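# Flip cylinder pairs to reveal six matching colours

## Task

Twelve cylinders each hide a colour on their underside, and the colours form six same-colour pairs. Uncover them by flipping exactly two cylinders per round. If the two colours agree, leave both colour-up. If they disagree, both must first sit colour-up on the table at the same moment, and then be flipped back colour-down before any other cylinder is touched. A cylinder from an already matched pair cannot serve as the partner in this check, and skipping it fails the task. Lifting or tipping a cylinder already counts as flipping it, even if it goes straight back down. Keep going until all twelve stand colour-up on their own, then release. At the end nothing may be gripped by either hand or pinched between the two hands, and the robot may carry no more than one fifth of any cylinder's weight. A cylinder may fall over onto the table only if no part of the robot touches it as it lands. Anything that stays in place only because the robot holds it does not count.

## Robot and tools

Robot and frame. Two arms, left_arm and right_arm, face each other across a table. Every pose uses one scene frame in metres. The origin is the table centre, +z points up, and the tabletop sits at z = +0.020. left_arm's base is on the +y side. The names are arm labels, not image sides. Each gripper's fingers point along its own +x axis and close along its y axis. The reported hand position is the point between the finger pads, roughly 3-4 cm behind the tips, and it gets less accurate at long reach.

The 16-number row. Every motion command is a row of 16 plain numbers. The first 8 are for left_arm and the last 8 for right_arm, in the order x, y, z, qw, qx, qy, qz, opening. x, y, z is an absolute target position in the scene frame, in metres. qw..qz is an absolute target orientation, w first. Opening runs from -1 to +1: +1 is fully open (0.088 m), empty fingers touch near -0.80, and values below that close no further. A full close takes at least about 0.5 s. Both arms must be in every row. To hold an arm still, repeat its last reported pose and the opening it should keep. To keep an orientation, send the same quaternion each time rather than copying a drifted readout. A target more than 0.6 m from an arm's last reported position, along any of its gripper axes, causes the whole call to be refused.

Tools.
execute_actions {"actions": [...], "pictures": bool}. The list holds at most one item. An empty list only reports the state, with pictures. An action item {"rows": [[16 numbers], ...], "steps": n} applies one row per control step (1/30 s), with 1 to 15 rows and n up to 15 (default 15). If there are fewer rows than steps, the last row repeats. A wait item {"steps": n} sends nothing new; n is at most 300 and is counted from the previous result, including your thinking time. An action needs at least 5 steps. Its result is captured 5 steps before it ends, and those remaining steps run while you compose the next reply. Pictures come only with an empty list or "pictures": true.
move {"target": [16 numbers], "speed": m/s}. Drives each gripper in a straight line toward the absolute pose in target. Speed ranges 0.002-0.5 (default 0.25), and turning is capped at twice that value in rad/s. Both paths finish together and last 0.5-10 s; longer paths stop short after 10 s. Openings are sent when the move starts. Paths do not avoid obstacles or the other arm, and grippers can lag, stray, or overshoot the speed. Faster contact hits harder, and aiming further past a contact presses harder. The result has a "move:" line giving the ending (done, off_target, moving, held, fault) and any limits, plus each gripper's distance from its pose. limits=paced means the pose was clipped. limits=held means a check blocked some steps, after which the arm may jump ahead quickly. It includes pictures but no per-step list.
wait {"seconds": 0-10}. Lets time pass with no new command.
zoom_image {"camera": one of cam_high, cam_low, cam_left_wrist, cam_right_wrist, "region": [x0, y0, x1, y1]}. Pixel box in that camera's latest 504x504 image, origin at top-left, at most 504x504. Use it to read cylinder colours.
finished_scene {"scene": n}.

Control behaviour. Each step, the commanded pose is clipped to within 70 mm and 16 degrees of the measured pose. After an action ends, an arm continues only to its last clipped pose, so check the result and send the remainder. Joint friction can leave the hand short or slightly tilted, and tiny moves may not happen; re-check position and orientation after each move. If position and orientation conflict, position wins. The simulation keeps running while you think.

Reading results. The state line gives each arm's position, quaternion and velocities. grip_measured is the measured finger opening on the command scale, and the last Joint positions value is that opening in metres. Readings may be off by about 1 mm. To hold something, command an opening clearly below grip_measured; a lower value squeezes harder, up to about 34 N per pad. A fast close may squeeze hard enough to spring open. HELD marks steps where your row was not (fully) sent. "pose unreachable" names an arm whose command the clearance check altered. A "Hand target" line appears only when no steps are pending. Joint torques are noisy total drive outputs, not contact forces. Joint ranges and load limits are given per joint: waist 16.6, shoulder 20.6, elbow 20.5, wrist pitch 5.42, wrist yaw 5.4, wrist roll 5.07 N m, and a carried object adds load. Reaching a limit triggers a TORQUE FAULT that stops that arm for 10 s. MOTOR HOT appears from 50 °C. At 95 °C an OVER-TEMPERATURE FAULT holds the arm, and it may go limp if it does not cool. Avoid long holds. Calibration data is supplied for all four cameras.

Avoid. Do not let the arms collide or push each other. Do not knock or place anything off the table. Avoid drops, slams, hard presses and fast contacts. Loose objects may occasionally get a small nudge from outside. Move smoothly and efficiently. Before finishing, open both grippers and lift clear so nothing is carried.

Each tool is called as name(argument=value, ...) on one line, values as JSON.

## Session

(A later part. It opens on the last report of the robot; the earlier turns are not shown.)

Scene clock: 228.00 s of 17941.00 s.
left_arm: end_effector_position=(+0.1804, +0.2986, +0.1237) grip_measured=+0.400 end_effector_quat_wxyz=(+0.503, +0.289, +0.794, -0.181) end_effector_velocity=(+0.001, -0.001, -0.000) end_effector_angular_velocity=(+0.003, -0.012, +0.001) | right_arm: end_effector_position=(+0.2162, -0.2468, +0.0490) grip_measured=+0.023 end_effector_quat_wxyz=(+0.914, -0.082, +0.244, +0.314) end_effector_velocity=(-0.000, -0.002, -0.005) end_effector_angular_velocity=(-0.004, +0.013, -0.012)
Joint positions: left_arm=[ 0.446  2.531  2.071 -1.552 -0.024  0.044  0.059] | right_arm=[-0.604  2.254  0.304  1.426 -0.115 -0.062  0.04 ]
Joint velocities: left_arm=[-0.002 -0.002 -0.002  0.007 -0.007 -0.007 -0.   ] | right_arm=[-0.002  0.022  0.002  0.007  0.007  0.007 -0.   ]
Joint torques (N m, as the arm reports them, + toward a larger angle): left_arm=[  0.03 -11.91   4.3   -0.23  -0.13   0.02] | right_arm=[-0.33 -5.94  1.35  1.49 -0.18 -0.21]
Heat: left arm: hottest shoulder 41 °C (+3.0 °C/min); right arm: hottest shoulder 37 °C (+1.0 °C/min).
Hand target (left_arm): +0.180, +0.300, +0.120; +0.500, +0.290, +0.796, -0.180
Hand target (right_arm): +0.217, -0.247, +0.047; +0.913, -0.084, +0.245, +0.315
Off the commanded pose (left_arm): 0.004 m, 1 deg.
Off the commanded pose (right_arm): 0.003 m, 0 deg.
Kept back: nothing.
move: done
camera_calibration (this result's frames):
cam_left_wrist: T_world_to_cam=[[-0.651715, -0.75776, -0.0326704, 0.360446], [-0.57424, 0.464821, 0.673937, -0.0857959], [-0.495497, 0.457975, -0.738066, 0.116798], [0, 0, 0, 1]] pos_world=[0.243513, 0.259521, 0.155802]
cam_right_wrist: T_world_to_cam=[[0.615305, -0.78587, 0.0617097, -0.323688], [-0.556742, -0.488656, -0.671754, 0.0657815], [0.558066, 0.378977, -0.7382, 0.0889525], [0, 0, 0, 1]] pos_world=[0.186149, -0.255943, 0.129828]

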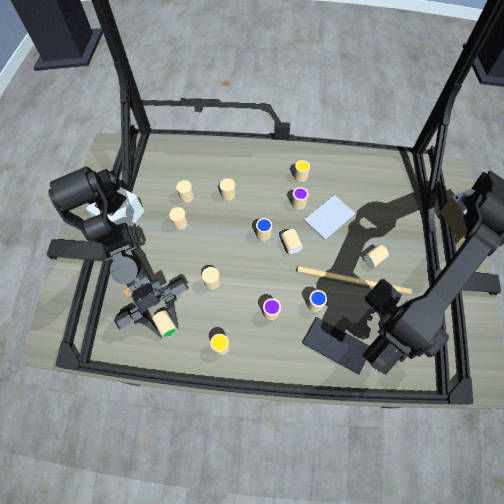

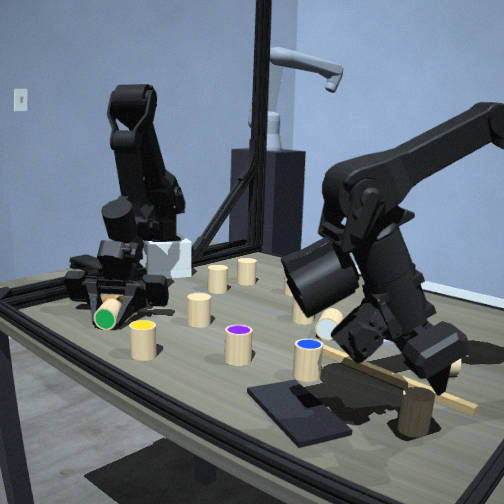

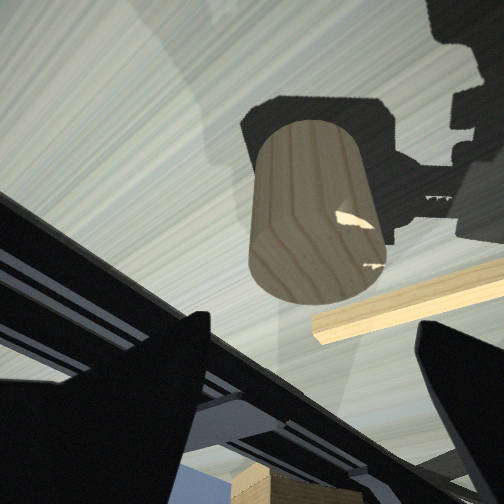

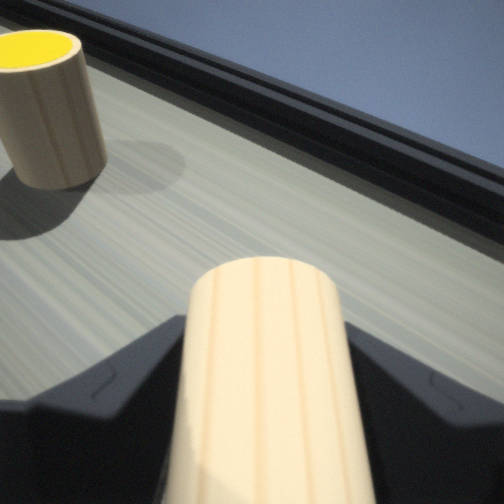

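move(target=[0.1,0.28,0.19,0.5,0.4,0.7,-0.25,0.4,0.217,-0.247,0.046,0.914,-0.084,0.245,0.315,0.5])

move(target=[-0.1,0.15,0.19,0.1,0.82,0.14,-0.55,0.4,0.222,-0.242,0.125,0.75,-0.198,0.576,0.259,0.5], speed=0.35)

move(target=[-0.163,-0.1,0.17,0.309,-0.618,0.662,0.288,0.4,0.229,-0.237,0.105,0.473,-0.282,0.819,0.163,0.5], speed=0.35)

move(target=[-0.163,-0.14,0.125,0.309,-0.618,0.662,0.288,0.4,0.229,-0.237,0.052,0.473,-0.282,0.819,0.163,0.5], speed=0.1)

Scene clock: 229.43 s of 17941.00 s.
left_arm: end_effector_position=(+0.1012, +0.2785, +0.1876) grip_measured=+0.400 end_effector_quat_wxyz=(+0.507, +0.405, +0.717, -0.254) end_effector_velocity=(-0.005, +0.004, +0.003) end_effector_angular_velocity=(+0.025, +0.002, +0.011) | right_arm: end_effector_position=(+0.2167, -0.2466, +0.0483) grip_measured=+0.500 end_effector_quat_wxyz=(+0.914, -0.082, +0.244, +0.314) end_effector_velocity=(-0.001, -0.000, -0.001) end_effector_angular_velocity=(-0.016, -0.004, +0.015)
Joint positions: left_arm=[ 0.23   2.184  1.748 -1.492 -0.092  0.11   0.059] | right_arm=[-0.604  2.261  0.306  1.431 -0.115 -0.062  0.063]
Joint velocities: left_arm=[-0.007 -0.007 -0.007 -0.022 -0.007 -0.022 -0.   ] | right_arm=[-0.002 -0.002 -0.002 -0.007 -0.007 -0.022 -0.   ]
Joint torques (N m, as the arm reports them, + toward a larger angle): left_arm=[ -0.16 -12.53   3.66  -0.1   -0.21   0.12] | right_arm=[-0.32 -5.97  1.2   1.48 -0.17 -0.21]
Heat: left arm: hottest shoulder 41 °C (+3.0 °C/min); right arm: hottest shoulder 37 °C (+1.0 °C/min).
Hand target (left_arm): +0.100, +0.280, +0.190; +0.509, +0.408, +0.714, -0.256
Hand target (right_arm): +0.217, -0.247, +0.046; +0.913, -0.084, +0.245, +0.315
Off the commanded pose (left_arm): 0.003 m, 1 deg.
Off the commanded pose (right_arm): 0.002 m, 0 deg.
Kept back: nothing.
move: done
camera_calibration (this result's frames):
cam_left_wrist: T_world_to_cam=[[-0.843585, -0.531353, -0.0776469, 0.260468], [-0.460158, 0.640747, 0.614571, -0.21436], [-0.276802, 0.554172, -0.785031, 0.0938706], [0, 0, 0, 1]] pos_world=[0.147071, 0.22373, 0.225655]
cam_right_wrist: T_world_to_cam=[[0.61521, -0.785948, 0.0616727, -0.323777], [-0.556169, -0.488127, -0.672613, 0.0656891], [0.558742, 0.379497, -0.73742, 0.0880259], [0, 0, 0, 1]] pos_world=[0.186541, -0.255813, 0.129064]

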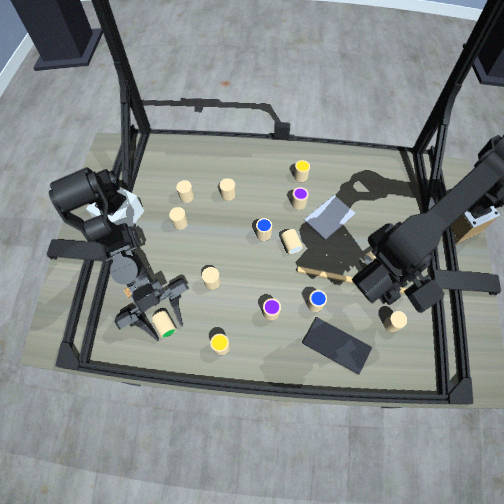

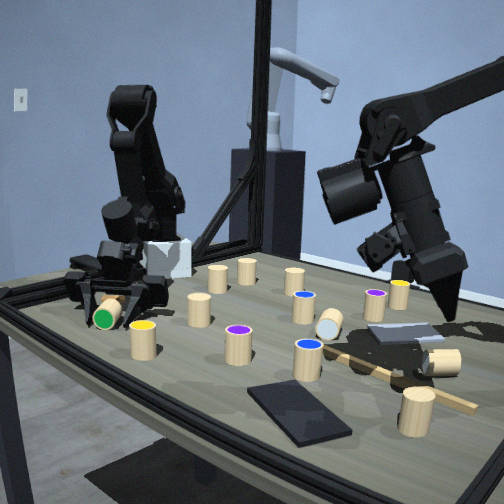

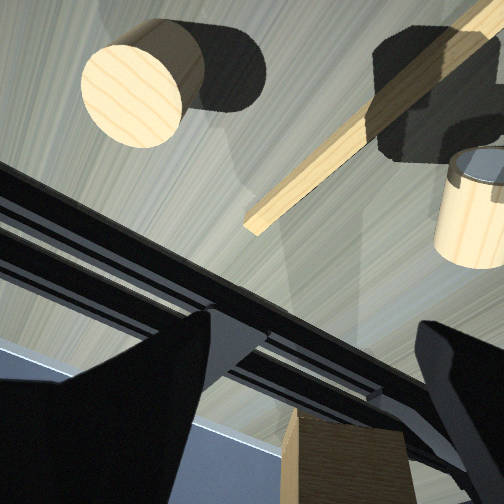

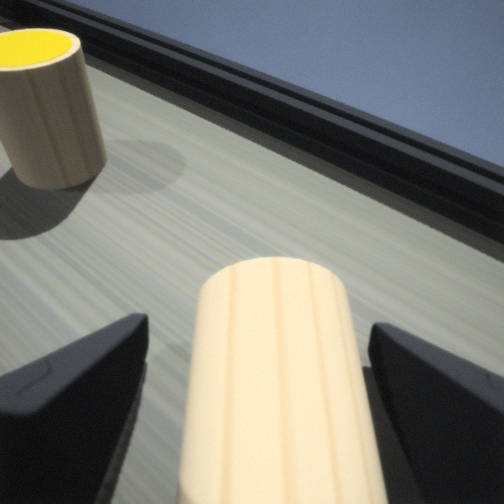

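Scene clock: 232.50 s of 17941.00 s.
left_arm: end_effector_position=(-0.1015, +0.1538, +0.1881) grip_measured=+0.400 end_effector_quat_wxyz=(+0.095, +0.816, +0.147, -0.552) end_effector_velocity=(-0.000, -0.001, +0.001) end_effector_angular_velocity=(-0.014, +0.007, +0.010) | right_arm: end_effector_position=(+0.2217, -0.2430, +0.1253) grip_measured=+0.500 end_effector_quat_wxyz=(+0.751, -0.194, +0.574, +0.261) end_effector_velocity=(-0.001, -0.003, -0.002) end_effector_angular_velocity=(-0.019, +0.013, +0.003)
Joint positions: left_arm=[-0.532  2.135  1.683 -1.281 -0.348  1.139  0.059] | right_arm=[-0.567  1.764  0.999 -0.539 -0.033 -0.089  0.064]
Joint velocities: left_arm=[ 0.002 -0.007 -0.002  0.007  0.007 -0.007 -0.   ] | right_arm=[-0.002  0.007  0.007 -0.022  0.007 -0.007 -0.   ]
Joint torques (N m, as the arm reports them, + toward a larger angle): left_arm=[ -0.4  -10.79   6.07   0.23  -0.33   0.11] | right_arm=[ 0.28 -7.15  6.87  0.31  0.02 -0.21]
Heat: left arm: hottest shoulder 42 °C (+4.0 °C/min); right arm: hottest shoulder 37 °C (+0.0 °C/min).
Hand target (left_arm): -0.102, +0.150, +0.190; +0.098, +0.816, +0.140, -0.552
Hand target (right_arm): +0.223, -0.242, +0.124; +0.749, -0.198, +0.576, +0.262
Off the commanded pose (left_arm): 0.005 m, 1 deg.
Off the commanded pose (right_arm): 0.001 m, 1 deg.
Kept back: nothing.
move: done
camera_calibration (this result's frames):
cam_left_wrist: T_world_to_cam=[[-0.332173, 0.942903, -0.0243797, -0.161611], [0.727659, 0.27262, 0.629436, -0.0536895], [0.600144, 0.191342, -0.77667, 0.250454], [0, 0, 0, 1]] pos_world=[-0.164924, 0.119098, 0.224374]
cam_right_wrist: T_world_to_cam=[[0.651931, -0.757406, 0.0363543, -0.32679], [-0.758224, -0.650563, 0.0431872, 0.0376706], [-0.00905955, -0.0557198, -0.998405, 0.193419], [0, 0, 0, 1]] pos_world=[0.24336, -0.212228, 0.203364]

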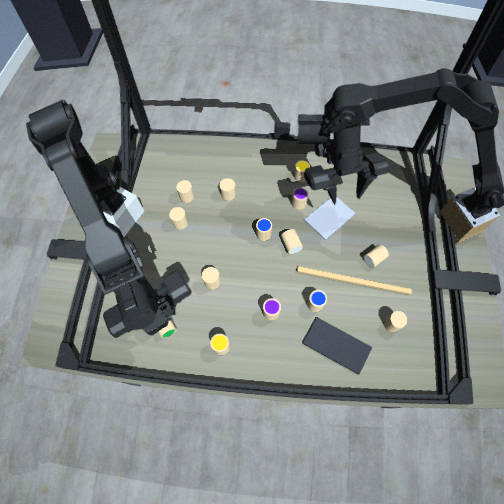

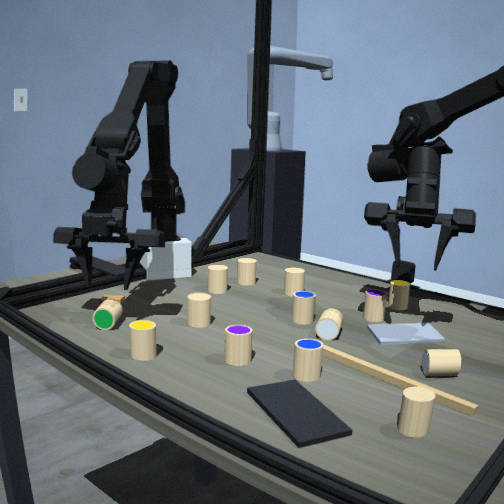

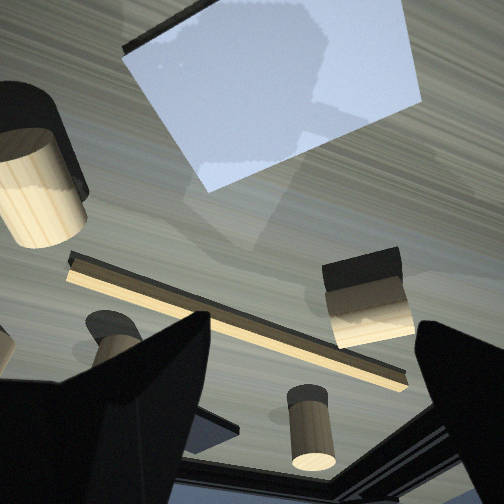

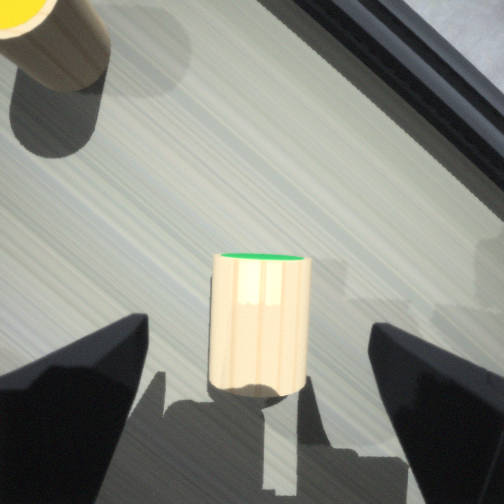

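Scene clock: 235.97 s of 17941.00 s.
left_arm: end_effector_position=(-0.1640, -0.0980, +0.1802) grip_measured=+0.400 end_effector_quat_wxyz=(-0.299, +0.625, -0.660, -0.291) end_effector_velocity=(-0.003, +0.001, -0.002) end_effector_angular_velocity=(+0.022, -0.000, -0.013) | right_arm: end_effector_position=(+0.2296, -0.2373, +0.1098) grip_measured=+0.500 end_effector_quat_wxyz=(+0.476, -0.279, +0.816, +0.169) end_effector_velocity=(-0.002, -0.004, +0.002) end_effector_angular_velocity=(-0.009, +0.021, +0.020)
Joint positions: left_arm=[-0.527  2.529  2.166 -0.497  0.009  3.136  0.059] | right_arm=[-0.541  2.44   1.905 -1.546  0.025 -0.068  0.064]
Joint velocities: left_arm=[-0.002  0.012  0.027 -0.037  0.007  0.007 -0.   ] | right_arm=[-0.002  0.002  0.002 -0.022  0.007 -0.022 -0.   ]
Joint torques (N m, as the arm reports them, + toward a larger angle): left_arm=[ -0.05 -12.07   7.45   1.12   0.18   0.1 ] | right_arm=[  0.28 -10.42   5.73  -0.89   0.04   0.18]
Heat: left arm: hottest shoulder 42 °C (+4.0 °C/min); right arm: hottest shoulder 37 °C (+0.0 °C/min).
Hand target (left_arm): -0.163, -0.099, +0.172; -0.303, +0.622, -0.659, -0.294
Hand target (right_arm): +0.229, -0.237, +0.106; +0.472, -0.281, +0.819, +0.166
Off the commanded pose (left_arm): 0.010 m, 2 deg.
Off the commanded pose (right_arm): 0.005 m, 1 deg.
joint sent to its limit (left arm) — the command would take joint 6 (wrist roll) past its upper limit, so that joint was sent only as far as its limit.
Kept back: nothing.
move: off_target (left_arm)
camera_calibration (this result's frames):
cam_left_wrist: T_world_to_cam=[[0.996842, -0.0711158, -0.0353255, 0.175416], [-0.00800895, -0.532646, 0.8463, -0.173202], [-0.0790013, -0.843345, -0.531534, 0.0730541], [0, 0, 0, 1]] pos_world=[-0.170478, -0.0181706, 0.191608]
cam_right_wrist: T_world_to_cam=[[0.667371, -0.744605, -0.0133875, -0.322147], [-0.50068, -0.461909, 0.732093, -0.0419062], [-0.551304, -0.481875, -0.681073, 0.166893], [0, 0, 0, 1]] pos_world=[0.286019, -0.178808, 0.140033]

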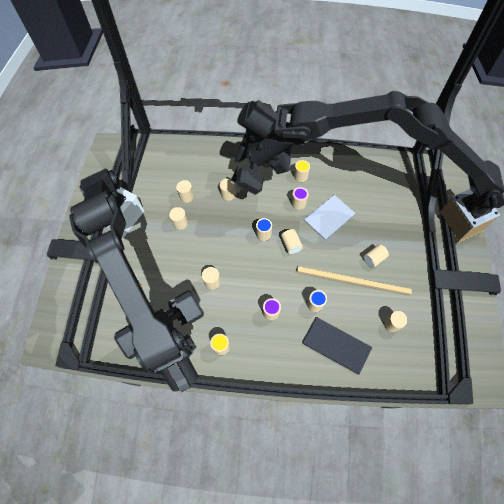

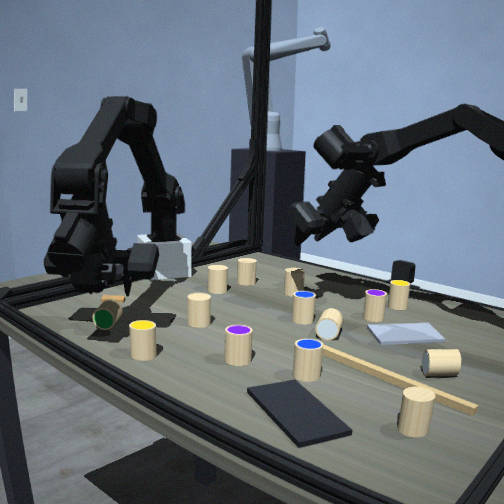

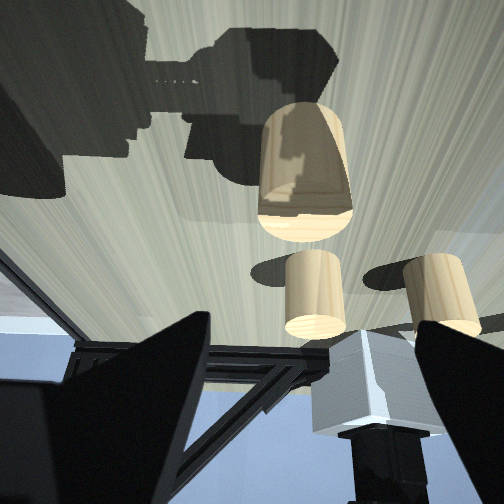

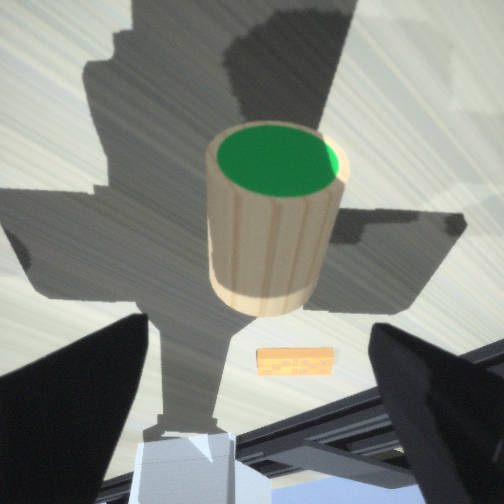

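Scene clock: 237.27 s of 17941.00 s.
left_arm: end_effector_position=(-0.1643, -0.1379, +0.1339) grip_measured=+0.400 end_effector_quat_wxyz=(-0.271, +0.637, -0.672, -0.264) end_effector_velocity=(-0.003, -0.000, -0.001) end_effector_angular_velocity=(-0.002, +0.010, -0.003) | right_arm: end_effector_position=(+0.2319, -0.2357, +0.0587) grip_measured=+0.500 end_effector_quat_wxyz=(+0.480, -0.280, +0.814, +0.167) end_effector_velocity=(-0.002, +0.004, -0.000) end_effector_angular_velocity=(+0.033, +0.014, -0.014)
Joint positions: left_arm=[-0.524  2.747  2.35  -0.379  0.011  3.137  0.059] | right_arm=[-0.539  2.525  1.852 -1.401  0.03  -0.062  0.064]
Joint velocities: left_arm=[-0.002  0.002 -0.002  0.007  0.007 -0.007 -0.   ] | right_arm=[-0.002 -0.002 -0.002  0.007 -0.037 -0.007 -0.   ]
Joint torques (N m, as the arm reports them, + toward a larger angle): left_arm=[  0.29 -13.15   7.51   1.51   0.11   0.11] | right_arm=[  0.27 -10.68   3.52  -0.53   0.04   0.18]
Heat: left arm: hottest shoulder 42 °C (+4.0 °C/min); right arm: hottest shoulder 37 °C (+0.0 °C/min).
Hand target (left_arm): -0.163, -0.139, +0.125; -0.273, +0.635, -0.671, -0.266
Hand target (right_arm): +0.228, -0.237, +0.052; +0.473, -0.282, +0.819, +0.163
Off the commanded pose (left_arm): 0.009 m, 6 deg.
Off the commanded pose (right_arm): 0.007 m, 1 deg.
joint sent to its limit (left arm) — the command would take joint 3 (elbow) past its upper limit and joint 6 (wrist roll) past its upper limit, so those joints were sent only as far as their limits.
Kept back: nothing.
move: off_target (left_arm)
camera_calibration (this result's frames):
cam_left_wrist: T_world_to_cam=[[0.996766, -0.072933, -0.0337327, 0.1708], [-0.00363364, -0.460269, 0.887772, -0.150114], [-0.080274, -0.884778, -0.459046, -0.000795326], [0, 0, 0, 1]] pos_world=[-0.170857, -0.0573398, 0.138664]
cam_right_wrist: T_world_to_cam=[[0.666678, -0.745321, -0.00600177, -0.323592], [-0.50828, -0.460508, 0.727725, -0.000296357], [-0.545153, -0.482108, -0.685843, 0.132864], [0, 0, 0, 1]] pos_world=[0.288012, -0.177261, 0.0893974]

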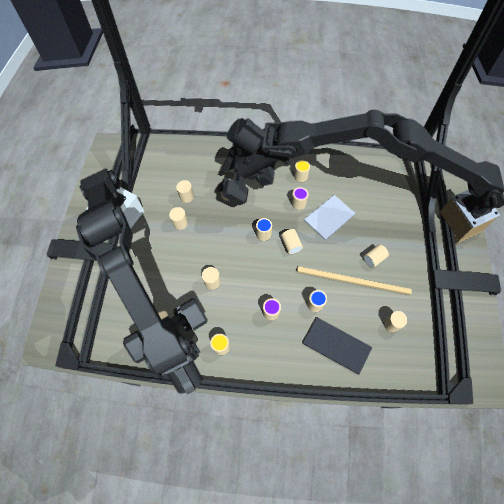

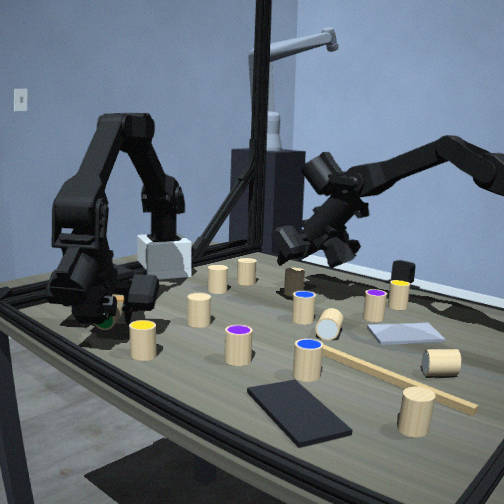

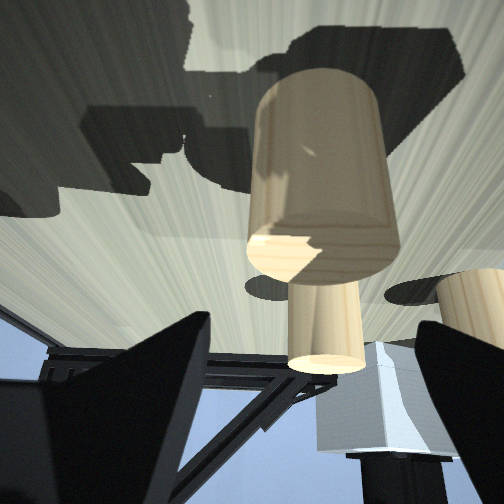

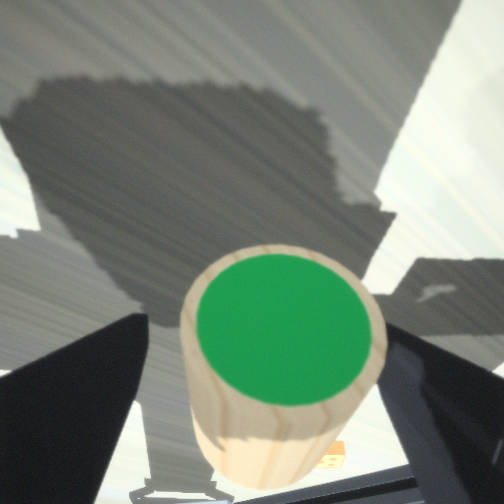

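move(target=[-0.162,-0.145,0.062,0.28,-0.63,0.675,0.261,0.45,0.229,-0.237,0.052,0.473,-0.282,0.819,0.163,-0.3], speed=0.05)

Scene clock: 239.27 s of 17941.00 s.
left_arm: end_effector_position=(-0.1638, -0.1444, +0.0721) grip_measured=+0.450 end_effector_quat_wxyz=(-0.265, +0.638, -0.675, -0.259) end_effector_velocity=(-0.001, -0.004, +0.007) end_effector_angular_velocity=(-0.026, +0.012, +0.018) | right_arm: end_effector_position=(+0.2319, -0.2357, +0.0587) grip_measured=+0.022 end_effector_quat_wxyz=(+0.480, -0.280, +0.814, +0.167) end_effector_velocity=(-0.002, -0.001, +0.001) end_effector_angular_velocity=(+0.004, +0.012, +0.000)
Joint positions: left_arm=[-0.522  2.877  2.35  -0.232  0.014  3.139  0.061] | right_arm=[-0.539  2.525  1.852 -1.401  0.03  -0.062  0.04 ]
Joint velocities: left_arm=[-0.002 -0.007 -0.002  0.022 -0.007 -0.022 -0.   ] | right_arm=[-0.002 -0.002 -0.002 -0.007 -0.007 -0.007 -0.   ]
Joint torques (N m, as the arm reports them, + toward a larger angle): left_arm=[  0.27 -13.21   7.51   1.48   0.14   0.03] | right_arm=[  0.26 -10.47   4.01  -0.57   0.04   0.17]
Heat: left arm: hottest shoulder 43 °C (+6.1 °C/min); right arm: hottest shoulder 38 °C (+2.0 °C/min).
Hand target (left_arm): -0.162, -0.144, +0.062; -0.267, +0.637, -0.674, -0.262
Hand target (right_arm): +0.229, -0.237, +0.052; +0.473, -0.282, +0.819, +0.163
Off the commanded pose (left_arm): 0.010 m, 2 deg.
Off the commanded pose (right_arm): 0.007 m, 1 deg.
joint sent to its limit (left arm) — the command would take joint 3 (elbow) past its upper limit and joint 6 (wrist roll) past its upper limit, so those joints were sent only as far as their limits.
Kept back: nothing.
move: off_target (left_arm)
camera_calibration (this result's frames):
cam_left_wrist: T_world_to_cam=[[0.996607, -0.0748459, -0.0342442, 0.167439], [-0.00267987, -0.445337, 0.895359, -0.0964516], [-0.0822641, -0.892229, -0.444027, -0.0373448], [0, 0, 0, 1]] pos_world=[-0.170201, -0.0637415, 0.0755106]
cam_right_wrist: T_world_to_cam=[[0.666678, -0.745321, -0.00600177, -0.323592], [-0.50828, -0.460508, 0.727725, -0.000296357], [-0.545153, -0.482108, -0.685843, 0.132864], [0, 0, 0, 1]] pos_world=[0.288012, -0.177261, 0.0893974]

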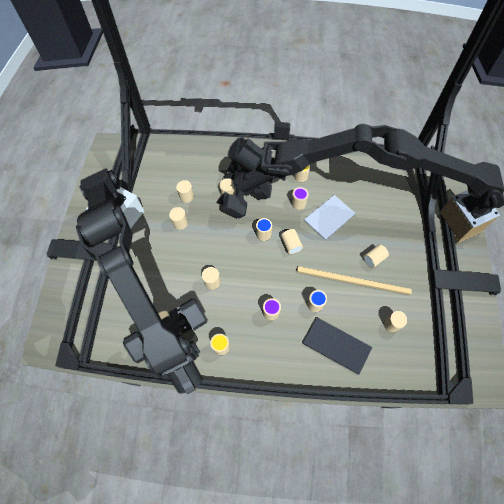

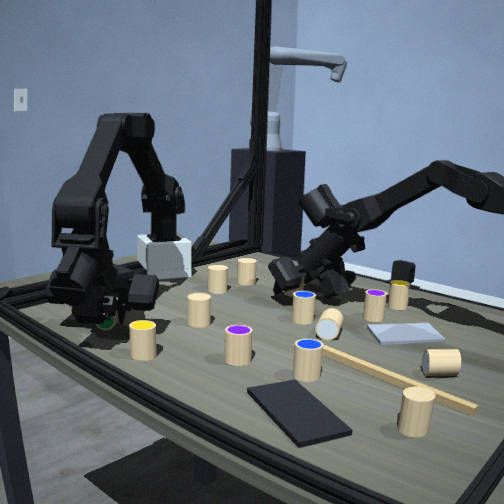

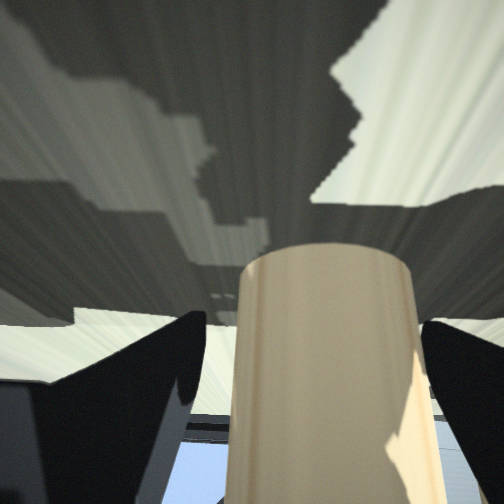

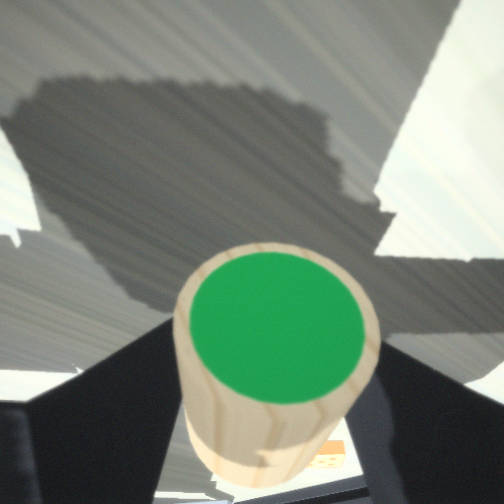

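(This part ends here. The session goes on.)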